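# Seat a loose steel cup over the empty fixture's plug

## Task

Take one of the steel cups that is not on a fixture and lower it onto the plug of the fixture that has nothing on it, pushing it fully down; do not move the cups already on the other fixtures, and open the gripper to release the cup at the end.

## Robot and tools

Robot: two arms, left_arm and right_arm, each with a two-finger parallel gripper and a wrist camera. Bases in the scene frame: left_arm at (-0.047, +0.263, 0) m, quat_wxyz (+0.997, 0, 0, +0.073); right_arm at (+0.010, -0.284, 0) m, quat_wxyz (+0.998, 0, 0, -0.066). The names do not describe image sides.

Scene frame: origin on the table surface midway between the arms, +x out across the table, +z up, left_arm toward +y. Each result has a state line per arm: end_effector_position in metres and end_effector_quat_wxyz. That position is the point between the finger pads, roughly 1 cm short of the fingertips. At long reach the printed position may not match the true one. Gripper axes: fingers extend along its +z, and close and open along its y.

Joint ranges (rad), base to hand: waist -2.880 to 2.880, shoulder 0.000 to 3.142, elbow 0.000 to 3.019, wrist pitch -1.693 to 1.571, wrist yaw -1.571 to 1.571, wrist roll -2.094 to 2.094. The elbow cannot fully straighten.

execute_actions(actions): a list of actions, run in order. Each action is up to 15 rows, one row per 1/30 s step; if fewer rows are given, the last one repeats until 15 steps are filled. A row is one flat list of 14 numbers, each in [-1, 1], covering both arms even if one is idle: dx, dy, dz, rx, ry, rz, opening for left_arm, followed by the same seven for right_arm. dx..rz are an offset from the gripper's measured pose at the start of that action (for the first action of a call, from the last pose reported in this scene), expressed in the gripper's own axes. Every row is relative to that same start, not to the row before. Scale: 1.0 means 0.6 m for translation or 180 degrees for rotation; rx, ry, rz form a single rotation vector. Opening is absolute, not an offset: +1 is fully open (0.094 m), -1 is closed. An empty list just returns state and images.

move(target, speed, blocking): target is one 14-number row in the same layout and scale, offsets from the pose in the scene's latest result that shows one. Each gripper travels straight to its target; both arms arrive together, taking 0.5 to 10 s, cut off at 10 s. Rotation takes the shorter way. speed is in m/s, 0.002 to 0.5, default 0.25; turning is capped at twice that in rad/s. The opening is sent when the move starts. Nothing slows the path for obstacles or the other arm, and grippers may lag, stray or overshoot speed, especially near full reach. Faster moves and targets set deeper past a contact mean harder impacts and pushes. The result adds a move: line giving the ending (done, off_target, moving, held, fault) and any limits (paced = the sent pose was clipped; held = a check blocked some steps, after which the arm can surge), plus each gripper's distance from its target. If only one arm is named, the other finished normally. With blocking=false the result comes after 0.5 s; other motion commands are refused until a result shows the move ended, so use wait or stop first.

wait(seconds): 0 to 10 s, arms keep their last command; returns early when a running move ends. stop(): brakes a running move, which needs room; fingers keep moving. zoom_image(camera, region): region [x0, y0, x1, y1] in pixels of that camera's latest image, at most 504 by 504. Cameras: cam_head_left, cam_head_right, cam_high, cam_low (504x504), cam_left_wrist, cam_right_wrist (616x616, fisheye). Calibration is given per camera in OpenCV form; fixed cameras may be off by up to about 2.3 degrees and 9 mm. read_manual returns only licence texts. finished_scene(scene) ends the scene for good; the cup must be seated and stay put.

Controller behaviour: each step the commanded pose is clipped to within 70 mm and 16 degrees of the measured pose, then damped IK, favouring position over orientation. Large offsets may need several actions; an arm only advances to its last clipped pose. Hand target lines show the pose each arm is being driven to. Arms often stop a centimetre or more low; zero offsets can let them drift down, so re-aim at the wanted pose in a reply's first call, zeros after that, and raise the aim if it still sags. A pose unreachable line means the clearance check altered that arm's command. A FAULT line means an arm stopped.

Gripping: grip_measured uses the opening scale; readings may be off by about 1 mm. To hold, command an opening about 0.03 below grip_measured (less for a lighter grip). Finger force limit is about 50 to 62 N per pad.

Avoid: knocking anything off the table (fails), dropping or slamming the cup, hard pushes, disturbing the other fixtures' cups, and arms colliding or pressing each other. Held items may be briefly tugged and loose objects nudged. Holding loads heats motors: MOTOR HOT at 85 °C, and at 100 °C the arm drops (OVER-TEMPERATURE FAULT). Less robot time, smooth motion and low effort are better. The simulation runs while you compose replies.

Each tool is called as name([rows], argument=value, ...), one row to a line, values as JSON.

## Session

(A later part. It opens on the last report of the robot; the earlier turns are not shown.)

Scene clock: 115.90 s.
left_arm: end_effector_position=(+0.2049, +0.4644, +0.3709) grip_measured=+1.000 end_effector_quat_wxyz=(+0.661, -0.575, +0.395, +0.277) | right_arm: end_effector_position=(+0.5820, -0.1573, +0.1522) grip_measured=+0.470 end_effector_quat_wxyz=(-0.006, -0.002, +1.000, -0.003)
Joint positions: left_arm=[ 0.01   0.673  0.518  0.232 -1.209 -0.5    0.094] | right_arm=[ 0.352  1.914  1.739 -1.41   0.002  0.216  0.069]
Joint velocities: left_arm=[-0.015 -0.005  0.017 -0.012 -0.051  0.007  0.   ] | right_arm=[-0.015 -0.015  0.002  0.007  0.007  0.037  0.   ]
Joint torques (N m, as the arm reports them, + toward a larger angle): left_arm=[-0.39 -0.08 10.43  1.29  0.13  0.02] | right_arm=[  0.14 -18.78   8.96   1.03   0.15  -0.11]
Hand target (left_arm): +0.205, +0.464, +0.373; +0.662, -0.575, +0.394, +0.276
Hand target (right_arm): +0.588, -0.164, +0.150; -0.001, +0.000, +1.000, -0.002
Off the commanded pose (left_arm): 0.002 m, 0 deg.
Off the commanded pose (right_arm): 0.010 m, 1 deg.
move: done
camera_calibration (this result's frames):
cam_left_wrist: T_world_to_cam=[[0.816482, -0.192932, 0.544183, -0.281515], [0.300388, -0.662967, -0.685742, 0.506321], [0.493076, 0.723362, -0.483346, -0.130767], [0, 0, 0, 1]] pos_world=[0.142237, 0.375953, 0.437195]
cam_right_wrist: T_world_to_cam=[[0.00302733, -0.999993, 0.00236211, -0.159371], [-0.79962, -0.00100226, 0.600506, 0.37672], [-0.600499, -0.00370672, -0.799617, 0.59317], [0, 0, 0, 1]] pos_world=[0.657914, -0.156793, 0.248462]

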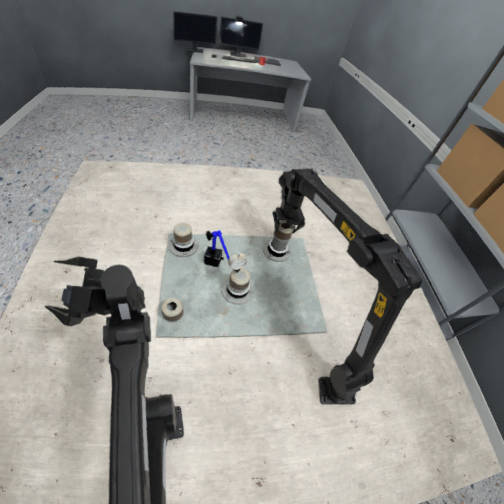

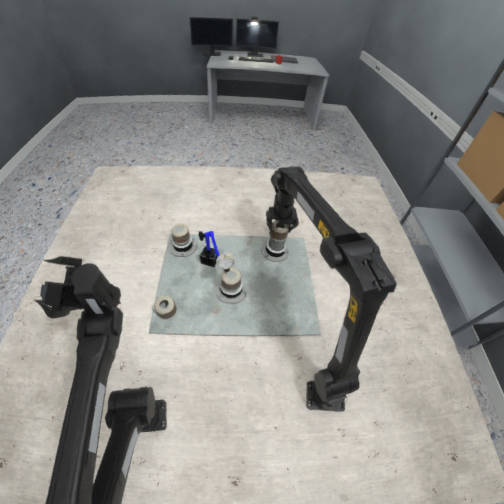

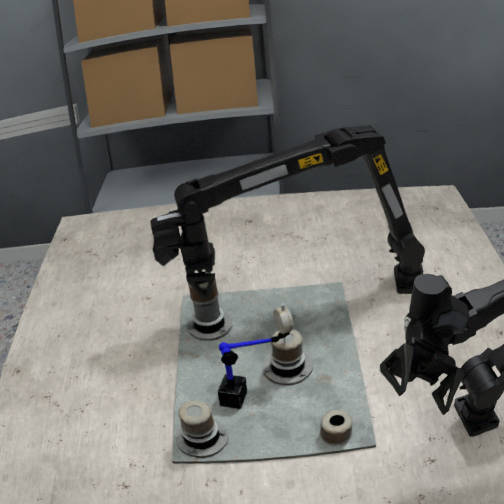

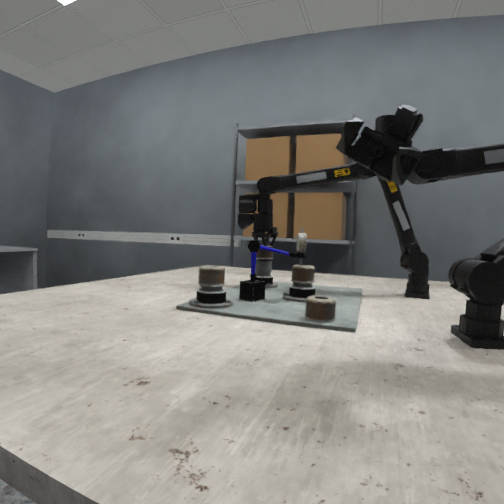

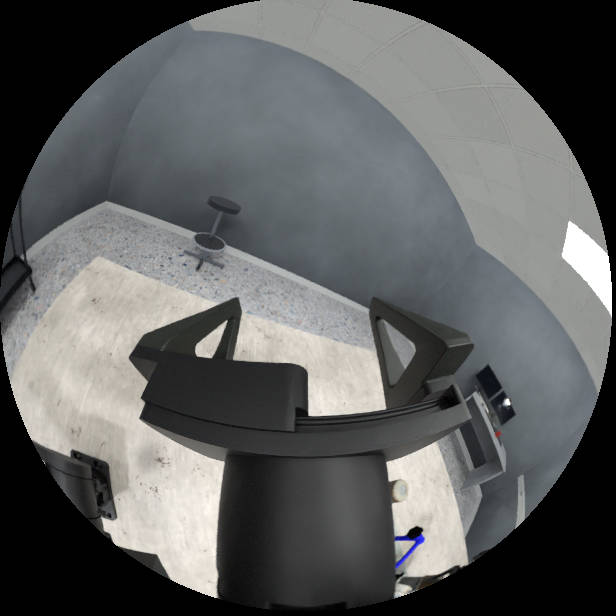

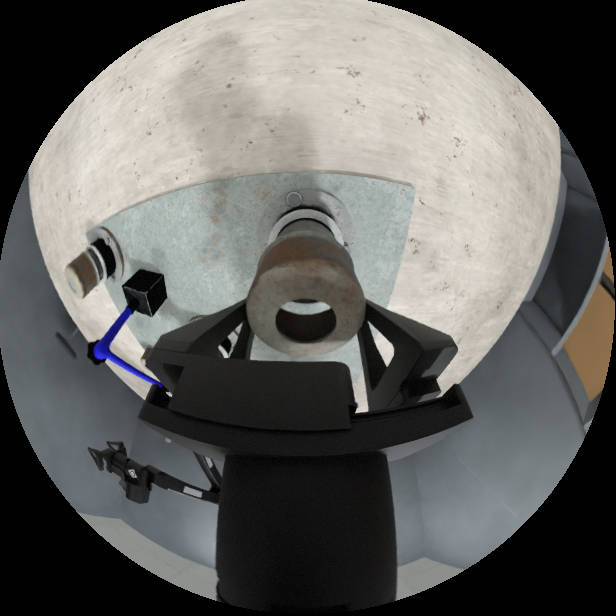

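execute_actions([
  [[0,0,0,0,0,0,1,-0.0075,-0.006,0.005,-0.0007,-0.0034,0,0.43],[0,0,0,0,0,0,1,-0.0075,-0.003,0.0063,-0.0008,-0.0036,0,0.43],[0,0,0,0,0,0,1,-0.0075,0,0.0076,-0.0008,-0.0038,0,0.43],[0,0,0,0,0,0,1,-0.0076,0,0.0089,-0.0009,-0.004,0,0.43],[0,0,0,0,0,0,1,-0.0076,0,0.0102,-0.0009,-0.0042,0,0.43],[0,0,0,0,0,0,1,-0.0077,0,0.0115,-0.001,-0.0044,0,0.43],[0,0,0,0,0,0,1,-0.0077,0,0.0128,-0.001,-0.0047,0,0.43],[0,0,0,0,0,0,1,-0.0078,0,0.0141,-0.0011,-0.0049,0,0.43],[0,0,0,0,0,0,1,-0.0078,0,0.0154,-0.0011,-0.0051,0,0.43],[0,0,0,0,0,0,1,-0.0079,0,0.0167,-0.0012,-0.0053,0,0.43],[0,0,0,0,0,0,1,-0.0079,0,0.018,-0.0012,-0.0055,0,0.43],[0,0,0,0,0,0,1,-0.008,0,0.0193,-0.0013,-0.0058,0,0.43],[0,0,0,0,0,0,1,-0.008,0,0.0206,-0.0013,-0.006,0,0.43],[0,0,0,0,0,0,1,-0.0081,0,0.0218,-0.0014,-0.0062,0,0.43],[0,0,0,0,0,0,1,-0.0081,0,0.023,-0.0014,-0.0064,0,0.43]],
])

wait(seconds=0.4)

zoom_image(camera="cam_low", region=[230, 225, 300, 295])

zoom_image(camera="cam_right_wrist", region=[200, 150, 410, 360])

Scene clock: 132.93 s.
left_arm: end_effector_position=(+0.2047, +0.4644, +0.3689) grip_measured=+1.000 end_effector_quat_wxyz=(+0.660, -0.574, +0.397, +0.278) | right_arm: end_effector_position=(+0.5821, -0.1572, +0.1419) grip_measured=+0.470 end_effector_quat_wxyz=(-0.002, -0.002, +1.000, -0.002)
Joint positions: left_arm=[ 0.01   0.673  0.514  0.232 -1.209 -0.5    0.094] | right_arm=[ 0.352  1.914  1.712 -1.374  0.002  0.216  0.069]
Joint velocities: left_arm=[-0.005  0.005 -0.017  0.007 -0.037  0.037  0.   ] | right_arm=[-0.015 -0.005 -0.037  0.09  -0.022 -0.037 -0.001]
Joint torques (N m, as the arm reports them, + toward a larger angle): left_arm=[-0.35  0.   10.38  1.29  0.12  0.02] | right_arm=[  1.21 -19.24   8.98   1.03   0.1   -0.02]
Hand target (left_arm): +0.205, +0.464, +0.371; +0.661, -0.575, +0.395, +0.277
Hand target (right_arm): +0.586, -0.157, +0.138; +0.003, -0.002, +1.000, -0.000
Off the commanded pose (left_arm): 0.002 m, 0 deg.
Off the commanded pose (right_arm): 0.006 m, 1 deg.
camera_calibration (this result's frames):
cam_left_wrist: T_world_to_cam=[[0.818527, -0.192611, 0.541216, -0.279778], [0.297803, -0.663372, -0.686477, 0.506008], [0.49125, 0.723076, -0.485628, -0.130248], [0, 0, 0, 1]] pos_world=[0.142299, 0.375963, 0.435531]
cam_right_wrist: T_world_to_cam=[[0.00301519, -0.999995, 0.000474776, -0.15903], [-0.804732, -0.00214459, 0.593634, 0.386847], [-0.59363, -0.00217199, -0.804735, 0.581995], [0, 0, 0, 1]] pos_world=[0.657278, -0.156935, 0.238782]

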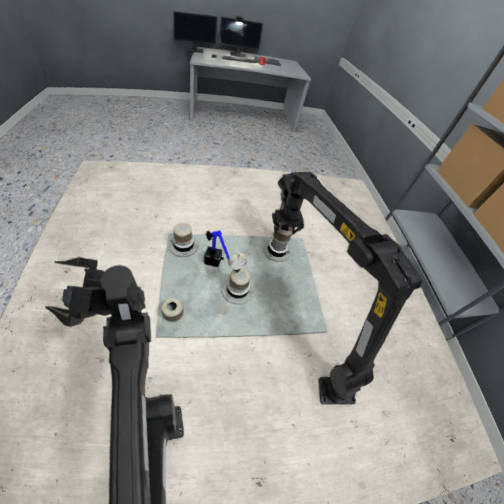

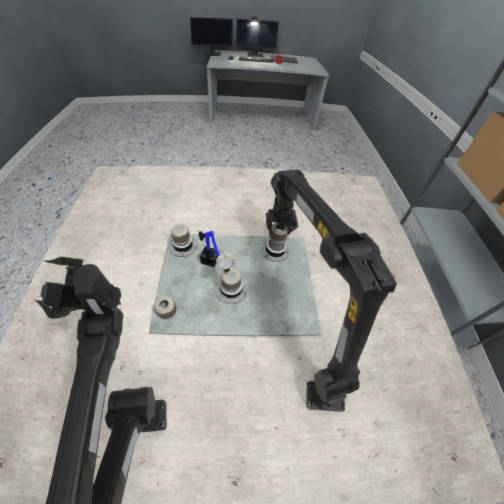

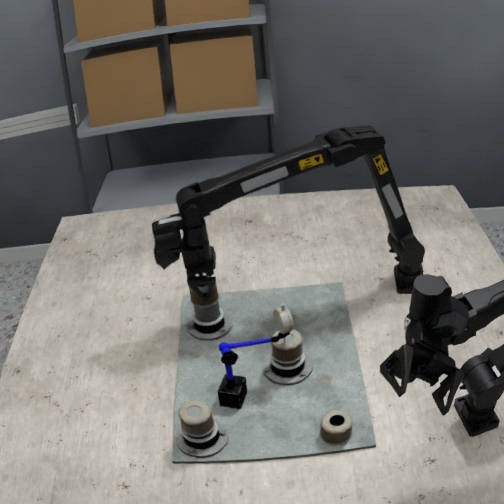

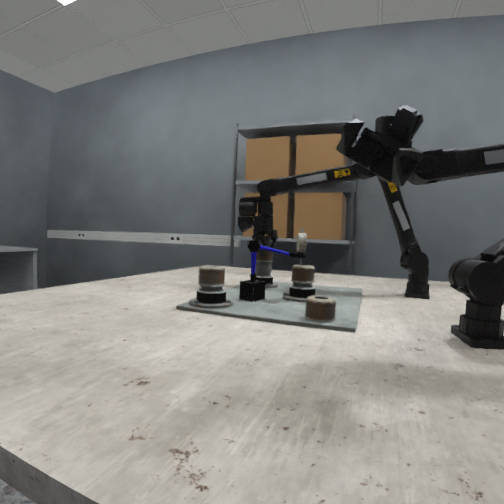

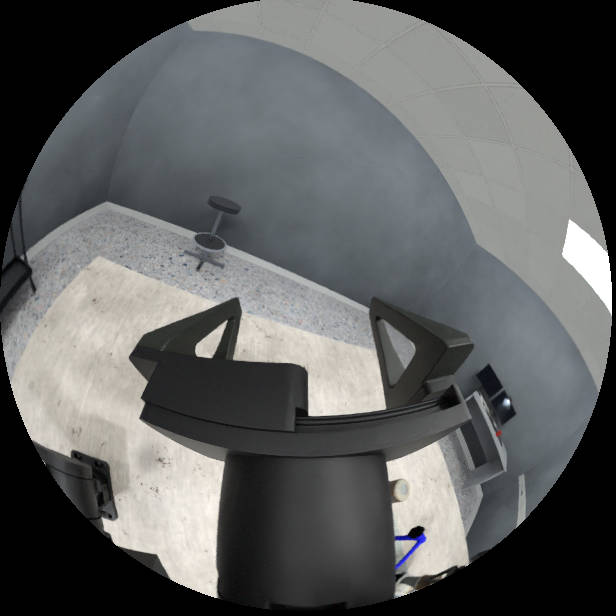

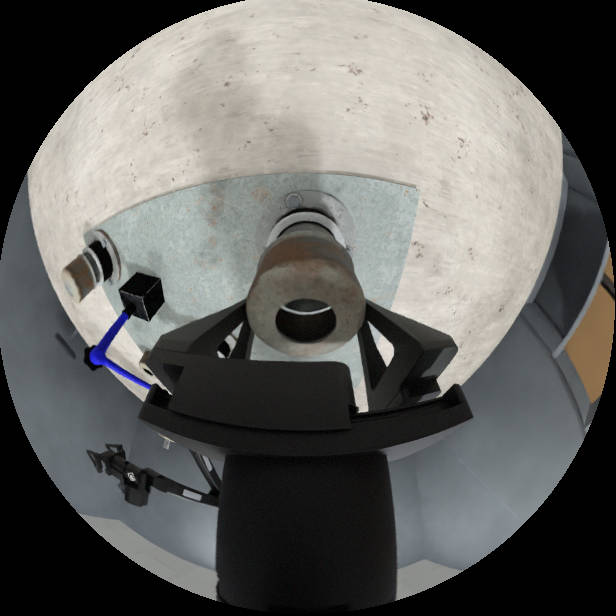

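Scene clock: 133.33 s.
left_arm: end_effector_position=(+0.2047, +0.4644, +0.3689) grip_measured=+1.000 end_effector_quat_wxyz=(+0.660, -0.574, +0.397, +0.278) | right_arm: end_effector_position=(+0.5821, -0.1572, +0.1403) grip_measured=+0.470 end_effector_quat_wxyz=(-0.002, -0.002, +1.000, -0.001)
Joint positions: left_arm=[ 0.01   0.673  0.514  0.232 -1.209 -0.5    0.094] | right_arm=[ 0.352  1.914  1.707 -1.369  0.002  0.216  0.069]
Joint velocities: left_arm=[-0.005 -0.015  0.007  0.007 -0.037 -0.022  0.   ] | right_arm=[-0.015 -0.005 -0.017 -0.012 -0.095  0.051 -0.001]
Joint torques (N m, as the arm reports them, + toward a larger angle): left_arm=[-0.39 -0.12 10.41  1.3   0.13  0.02] | right_arm=[  1.2  -19.19   8.91   1.05   0.1   -0.02]
Hand target (left_arm): +0.205, +0.464, +0.371; +0.661, -0.575, +0.395, +0.277
Hand target (right_arm): +0.586, -0.157, +0.138; +0.004, -0.002, +1.000, -0.000
Off the commanded pose (left_arm): 0.002 m, 0 deg.
Off the commanded pose (right_arm): 0.005 m, 1 deg.
wait: 0.40 s; at rest by 0.20 s
camera_calibration (this result's frames):
cam_left_wrist: T_world_to_cam=[[0.818527, -0.192611, 0.541216, -0.279778], [0.297803, -0.663372, -0.686477, 0.506008], [0.49125, 0.723076, -0.485628, -0.130248], [0, 0, 0, 1]] pos_world=[0.142299, 0.375963, 0.435531]
cam_right_wrist: T_world_to_cam=[[0.00301479, -0.999995, 0.000228595, -0.159003], [-0.805395, -0.00229261, 0.592734, 0.388234], [-0.592731, -0.00197108, -0.805398, 0.580307], [0, 0, 0, 1]] pos_world=[0.657128, -0.156969, 0.237295]

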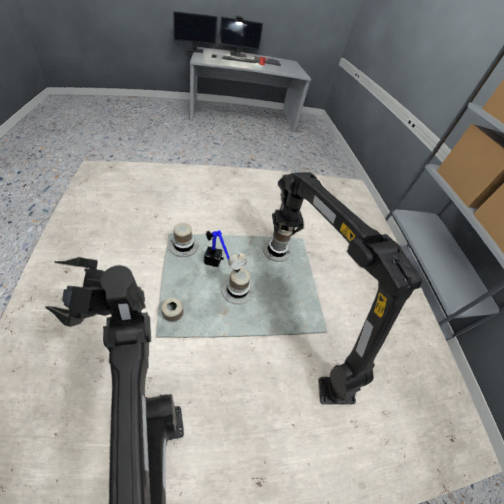

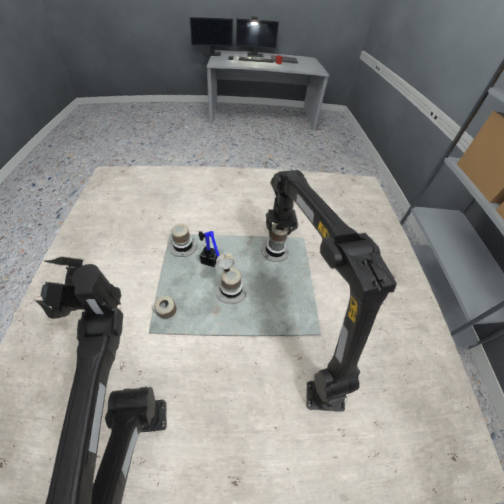

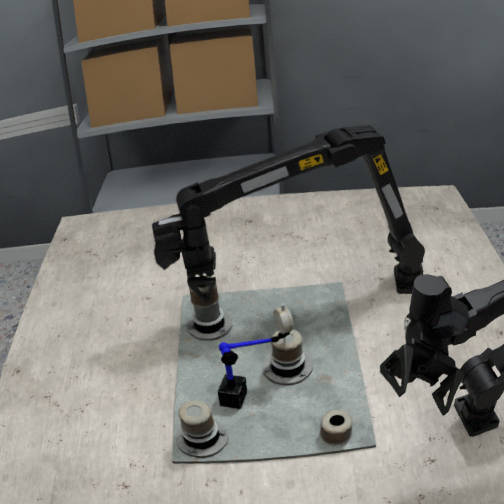

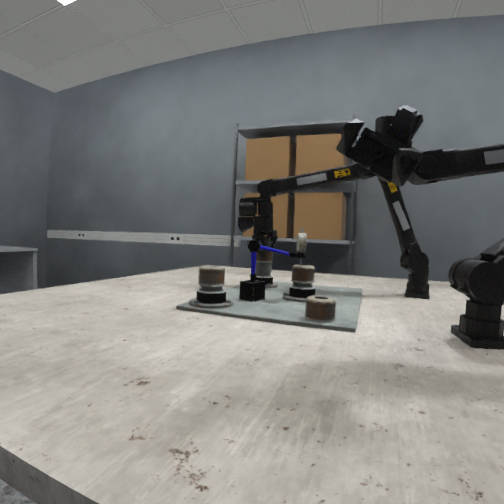

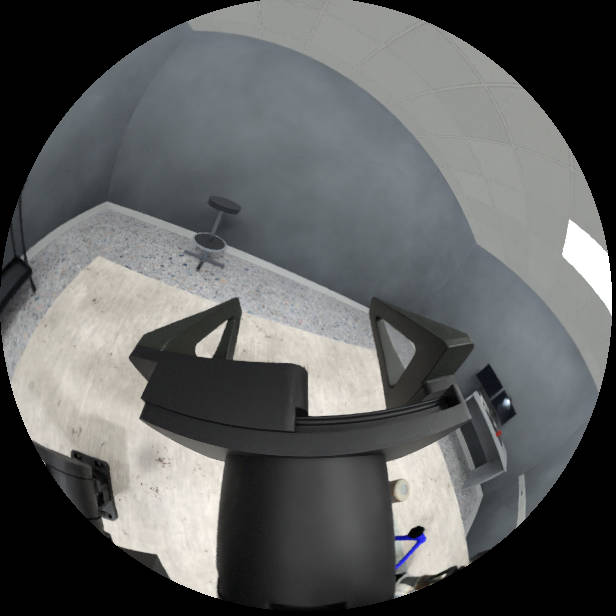

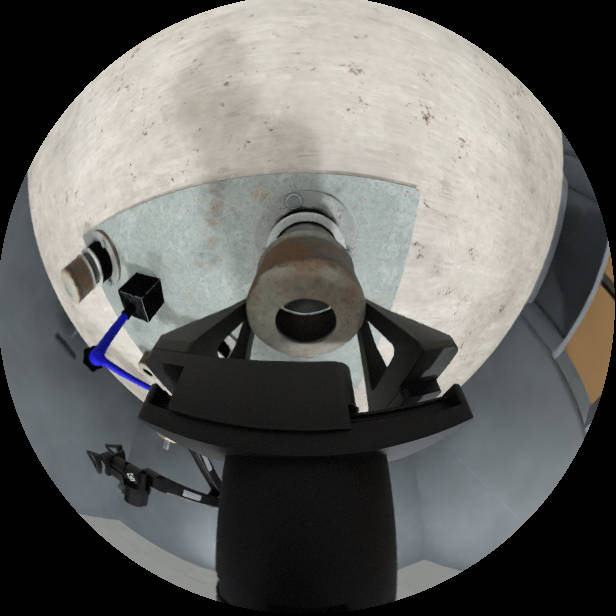

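Region (230, 225, 300, 295) of cam_low's 504x504 image, scaled by 7.200, with more detail than that image has.

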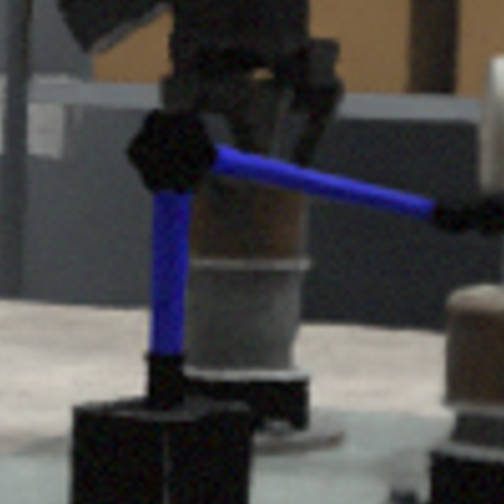

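Region (200, 150, 410, 360) of cam_right_wrist's 616x616 image, scaled by 2.400, with more detail than that image has.

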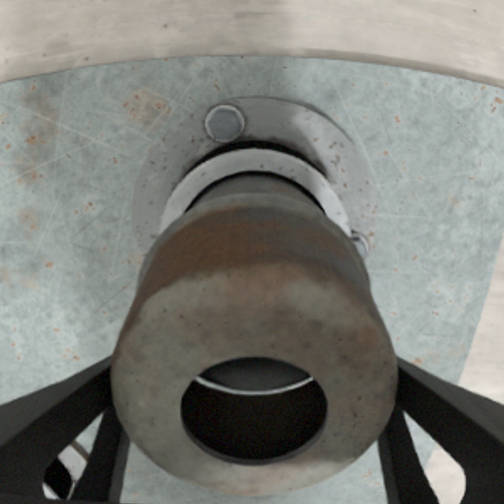

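execute_actions([
  [[0,0,0,0,0,0,1,-0.0068,0.001,0.008,-0.0005,-0.0023,0,0.43],[0,0,0,0,0,0,1,-0.0068,0.001,0.013,-0.0002,-0.0008,0,0.43],[0,0,0,0,0,0,1,-0.0068,0.001,0.0175,0.0002,0.0007,0,0.43],[0,0,0,0,0,0,1,-0.0068,0.001,0.020,0.0002,0.0007,0,0.43],[0,0,0,0,0,0,1,-0.0068,0.001,0.0225,0.0002,0.0007,0,0.43],[0,0,0,0,0,0,1,-0.0068,0.001,0.025,0.0002,0.0007,0,0.43],[0,0,0,0,0,0,1,-0.0068,0.001,0.0275,0.0002,0.0007,0,0.43],[0,0,0,0,0,0,1,-0.0068,0.001,0.030,0.0002,0.0007,0,0.43],[0,0,0,0,0,0,1,-0.0068,0.001,0.0325,0.0002,0.0007,0,0.43],[0,0,0,0,0,0,1,-0.0068,0.001,0.035,0.0002,0.0007,0,0.43],[0,0,0,0,0,0,1,-0.0068,0.001,0.0375,0.0002,0.0007,0,0.43],[0,0,0,0,0,0,1,-0.0068,0.001,0.040,0.0002,0.0007,0,0.43],[0,0,0,0,0,0,1,-0.0068,0.001,0.0425,0.0002,0.0007,0,0.43],[0,0,0,0,0,0,1,-0.0068,0.001,0.045,0.0002,0.0007,0,0.43],[0,0,0,0,0,0,1,-0.0068,0.001,0.0475,0.0002,0.0007,0,0.43]],
])

wait(seconds=0.4)

zoom_image(camera="cam_low", region=[230, 225, 300, 295])

Scene clock: 144.57 s.
left_arm: end_effector_position=(+0.2045, +0.4643, +0.3670) grip_measured=+1.000 end_effector_quat_wxyz=(+0.659, -0.574, +0.398, +0.279) | right_arm: end_effector_position=(+0.5816, -0.1575, +0.1227) grip_measured=+0.470 end_effector_quat_wxyz=(-0.003, -0.002, +1.000, -0.002)
Joint positions: left_arm=[ 0.01   0.673  0.51   0.232 -1.209 -0.5    0.094] | right_arm=[ 0.352  1.925  1.678 -1.331  0.003  0.216  0.069]
Joint velocities: left_arm=[ 0.005 -0.015  0.007 -0.012 -0.022 -0.007  0.   ] | right_arm=[ 0.005  0.054 -0.066  0.105 -0.037 -0.066  0.001]
Joint torques (N m, as the arm reports them, + toward a larger angle): left_arm=[-0.36 -0.1  10.41  1.3   0.13  0.02] | right_arm=[  1.31 -18.62   8.72   1.13   0.08  -0.01]
Hand target (left_arm): +0.205, +0.464, +0.369; +0.660, -0.574, +0.397, +0.278
Hand target (right_arm): +0.585, -0.157, +0.112; -0.003, -0.002, +1.000, -0.002
Off the commanded pose (left_arm): 0.002 m, 0 deg.
Off the commanded pose (right_arm): 0.012 m, 0 deg.
camera_calibration (this result's frames):
cam_left_wrist: T_world_to_cam=[[0.820561, -0.192292, 0.538241, -0.27804], [0.295214, -0.663778, -0.687202, 0.50569], [0.489416, 0.722788, -0.487904, -0.129734], [0, 0, 0, 1]] pos_world=[0.142355, 0.375971, 0.433866]
cam_right_wrist: T_world_to_cam=[[0.00302276, -0.999994, 0.00179426, -0.15944], [-0.803282, -0.00135948, 0.595598, 0.396839], [-0.595592, -0.00324165, -0.803281, 0.56703], [0, 0, 0, 1]] pos_world=[0.656974, -0.157061, 0.219414]

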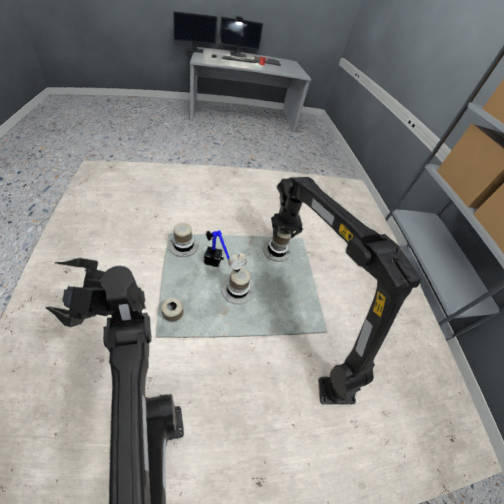

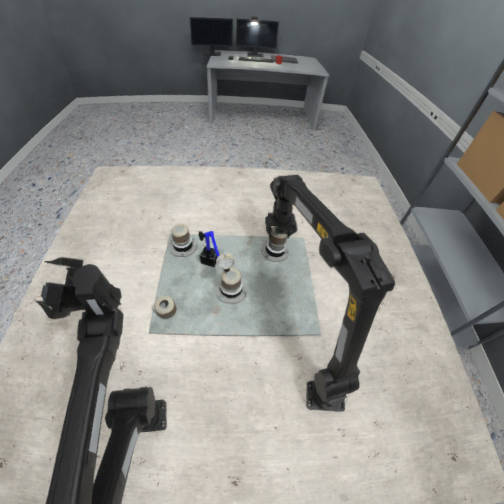

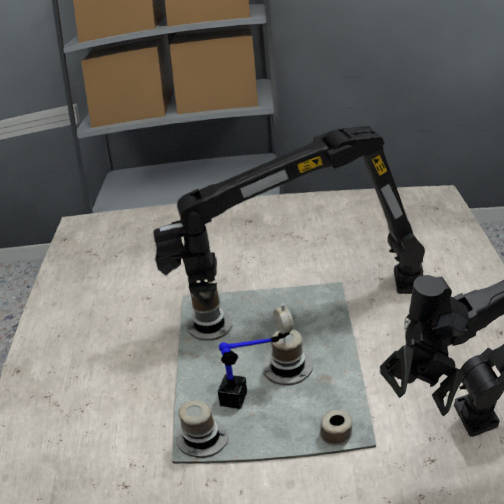

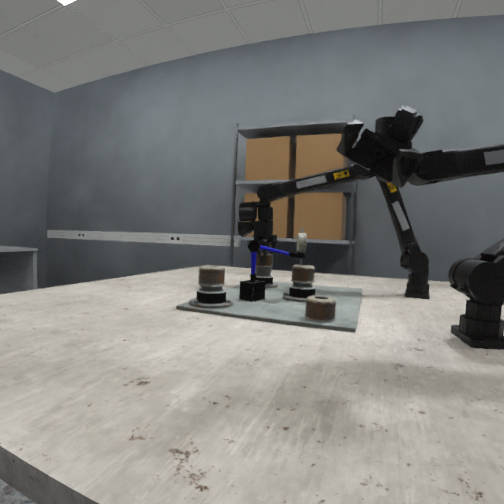

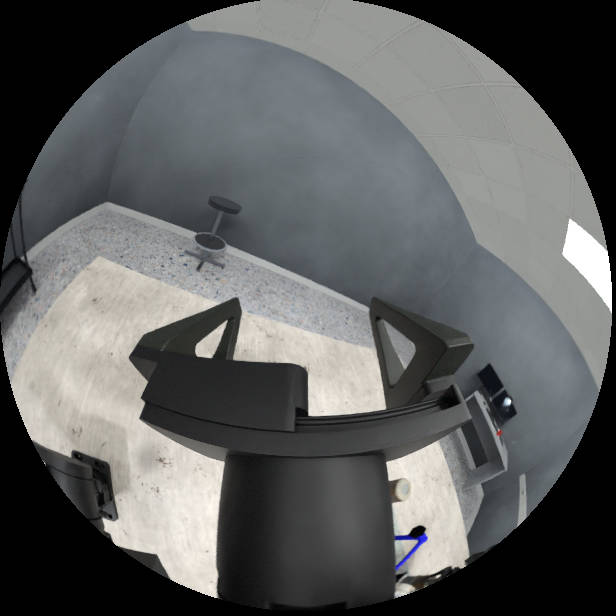

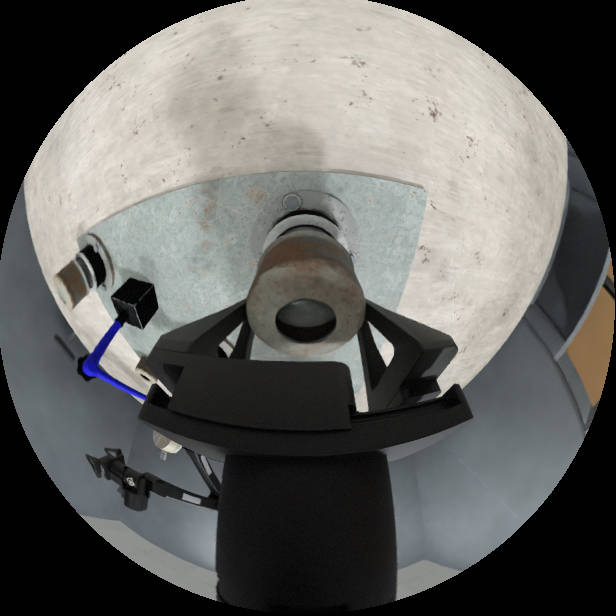

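Scene clock: 144.97 s.
left_arm: end_effector_position=(+0.2045, +0.4643, +0.3670) grip_measured=+1.000 end_effector_quat_wxyz=(+0.659, -0.574, +0.398, +0.279) | right_arm: end_effector_position=(+0.5816, -0.1575, +0.1159) grip_measured=+0.470 end_effector_quat_wxyz=(-0.006, -0.002, +1.000, -0.003)
Joint positions: left_arm=[ 0.01   0.673  0.51   0.232 -1.209 -0.5    0.094] | right_arm=[ 0.352  1.934  1.672 -1.323  0.003  0.216  0.069]
Joint velocities: left_arm=[ 0.005 -0.005 -0.027  0.002 -0.022  0.007  0.   ] | right_arm=[-0.005 -0.015 -0.012 -0.002 -0.051  0.037 -0.001]
Joint torques (N m, as the arm reports them, + toward a larger angle): left_arm=[-0.39 -0.06 10.37  1.31  0.13  0.02] | right_arm=[  1.36 -19.11   8.71   1.04   0.07  -0.01]
Hand target (left_arm): +0.205, +0.464, +0.369; +0.660, -0.574, +0.397, +0.278
Hand target (right_arm): +0.585, -0.157, +0.112; -0.003, -0.002, +1.000, -0.002
Off the commanded pose (left_arm): 0.002 m, 0 deg.
Off the commanded pose (right_arm): 0.006 m, 0 deg.
wait: 0.40 s; at rest by 0.30 s
camera_calibration (this result's frames):
cam_left_wrist: T_world_to_cam=[[0.820561, -0.192292, 0.538241, -0.27804], [0.295214, -0.663778, -0.687202, 0.50569], [0.489416, 0.722788, -0.487904, -0.129734], [0, 0, 0, 1]] pos_world=[0.142355, 0.375971, 0.433866]
cam_right_wrist: T_world_to_cam=[[0.00303622, -0.999991, 0.00302508, -0.159575], [-0.799943, -0.000613529, 0.600076, 0.398587], [-0.600068, -0.00424185, -0.799937, 0.563592], [0, 0, 0, 1]] pos_world=[0.657525, -0.156938, 0.212138]

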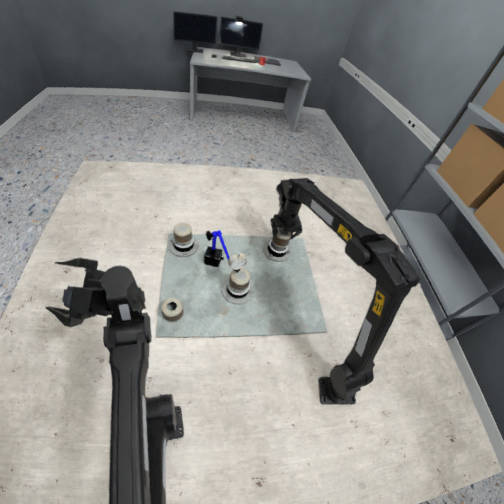

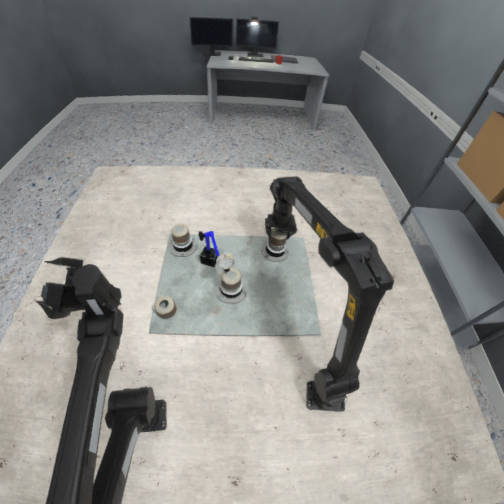

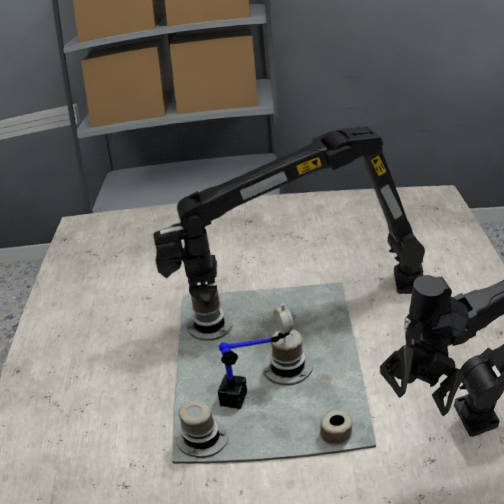

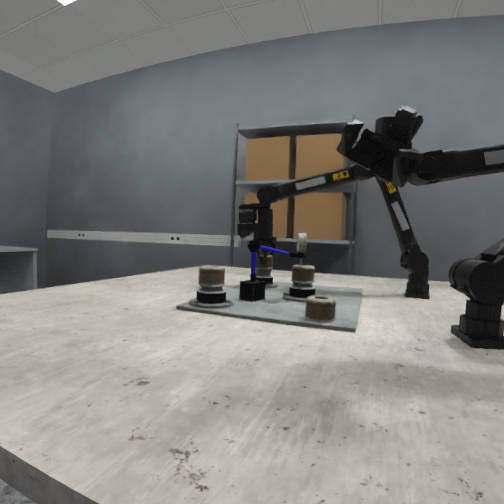

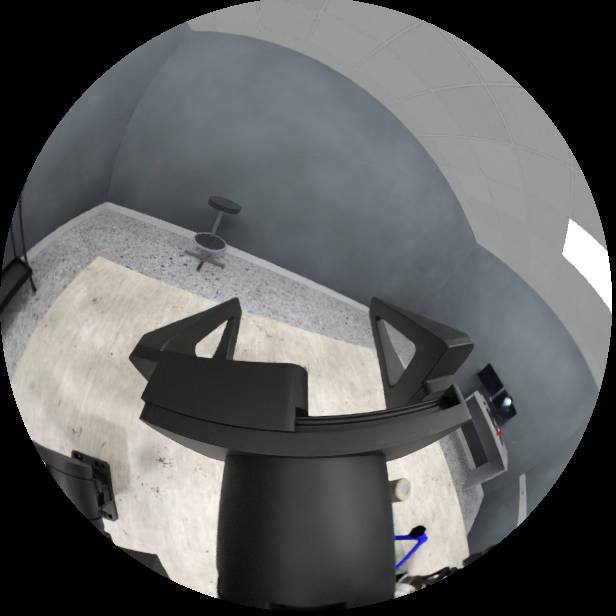

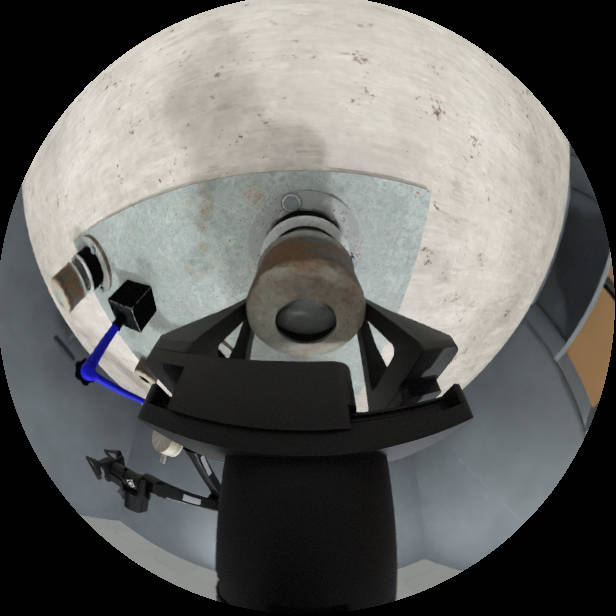

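Region (230, 225, 300, 295) of cam_low's 504x504 image, scaled by 7.200, with more detail than that image has.

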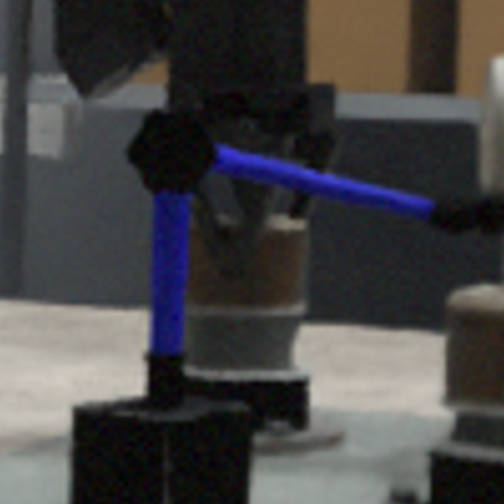

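execute_actions(actions=[])

Scene clock: 153.90 s.
left_arm: end_effector_position=(+0.2045, +0.4643, +0.3670) grip_measured=+1.000 end_effector_quat_wxyz=(+0.659, -0.574, +0.398, +0.279) | right_arm: end_effector_position=(+0.5816, -0.1575, +0.1159) grip_measured=+0.470 end_effector_quat_wxyz=(-0.006, -0.002, +1.000, -0.003)
Joint positions: left_arm=[ 0.01   0.673  0.51   0.232 -1.209 -0.5    0.094] | right_arm=[ 0.352  1.934  1.672 -1.323  0.003  0.216  0.069]
Joint velocities: left_arm=[-0.015 -0.005  0.002 -0.002  0.037  0.037  0.   ] | right_arm=[-0.005 -0.015 -0.017 -0.002 -0.007 -0.051  0.   ]
Joint torques (N m, as the arm reports them, + toward a larger angle): left_arm=[-0.34 -0.06 10.41  1.31  0.12  0.01] | right_arm=[  1.3  -19.12   8.72   1.03   0.08  -0.01]
Hand target (left_arm): +0.205, +0.464, +0.369; +0.660, -0.574, +0.397, +0.278
Hand target (right_arm): +0.585, -0.157, +0.112; -0.003, -0.002, +1.000, -0.002
Off the commanded pose (left_arm): 0.002 m, 0 deg.
Off the commanded pose (right_arm): 0.006 m, 0 deg.
camera_calibration (this result's frames):
cam_left_wrist: T_world_to_cam=[[0.820561, -0.192292, 0.538241, -0.27804], [0.295214, -0.663778, -0.687202, 0.50569], [0.489416, 0.722788, -0.487904, -0.129734], [0, 0, 0, 1]] pos_world=[0.142355, 0.375971, 0.433866]
cam_right_wrist: T_world_to_cam=[[0.00303622, -0.999991, 0.00302508, -0.159575], [-0.799943, -0.000613529, 0.600076, 0.398587], [-0.600068, -0.00424185, -0.799937, 0.563592], [0, 0, 0, 1]] pos_world=[0.657525, -0.156938, 0.212138]

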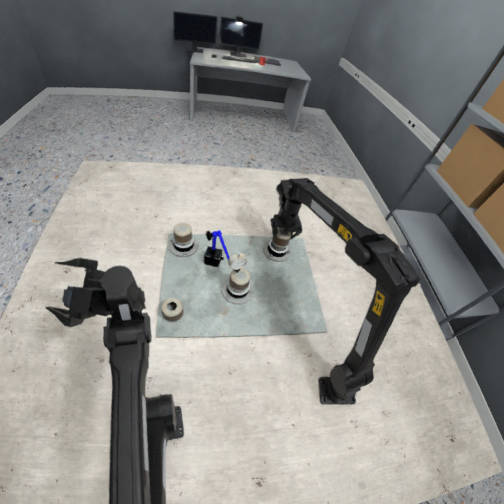

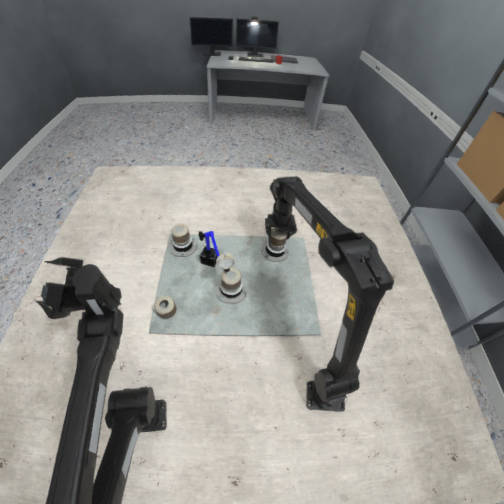

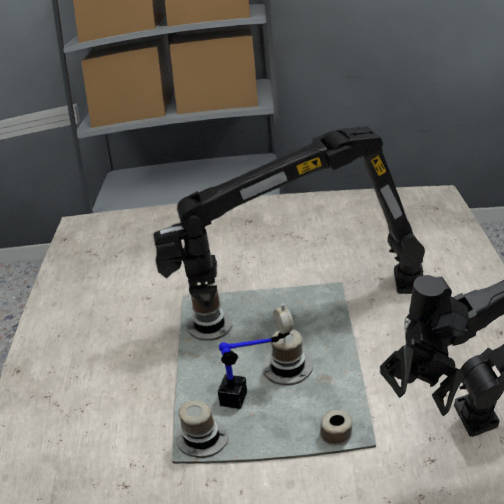

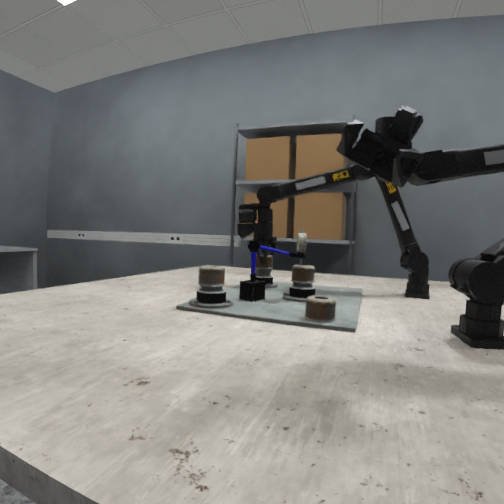

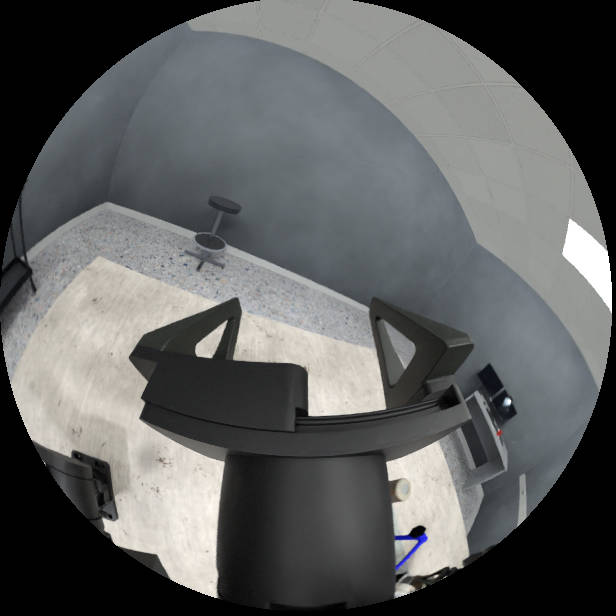

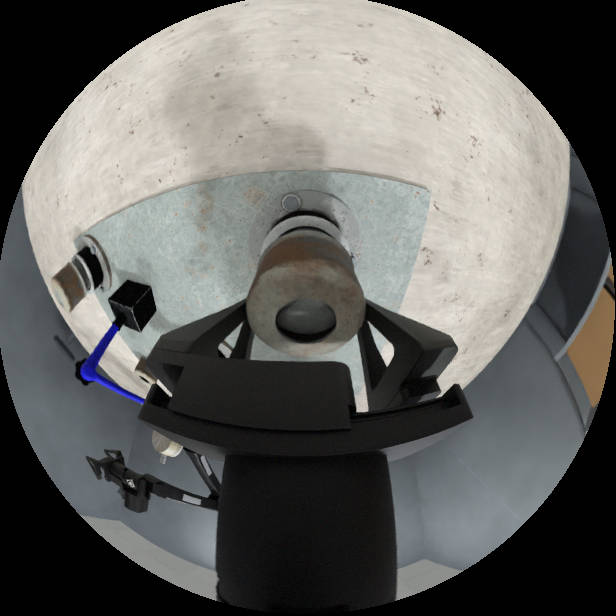

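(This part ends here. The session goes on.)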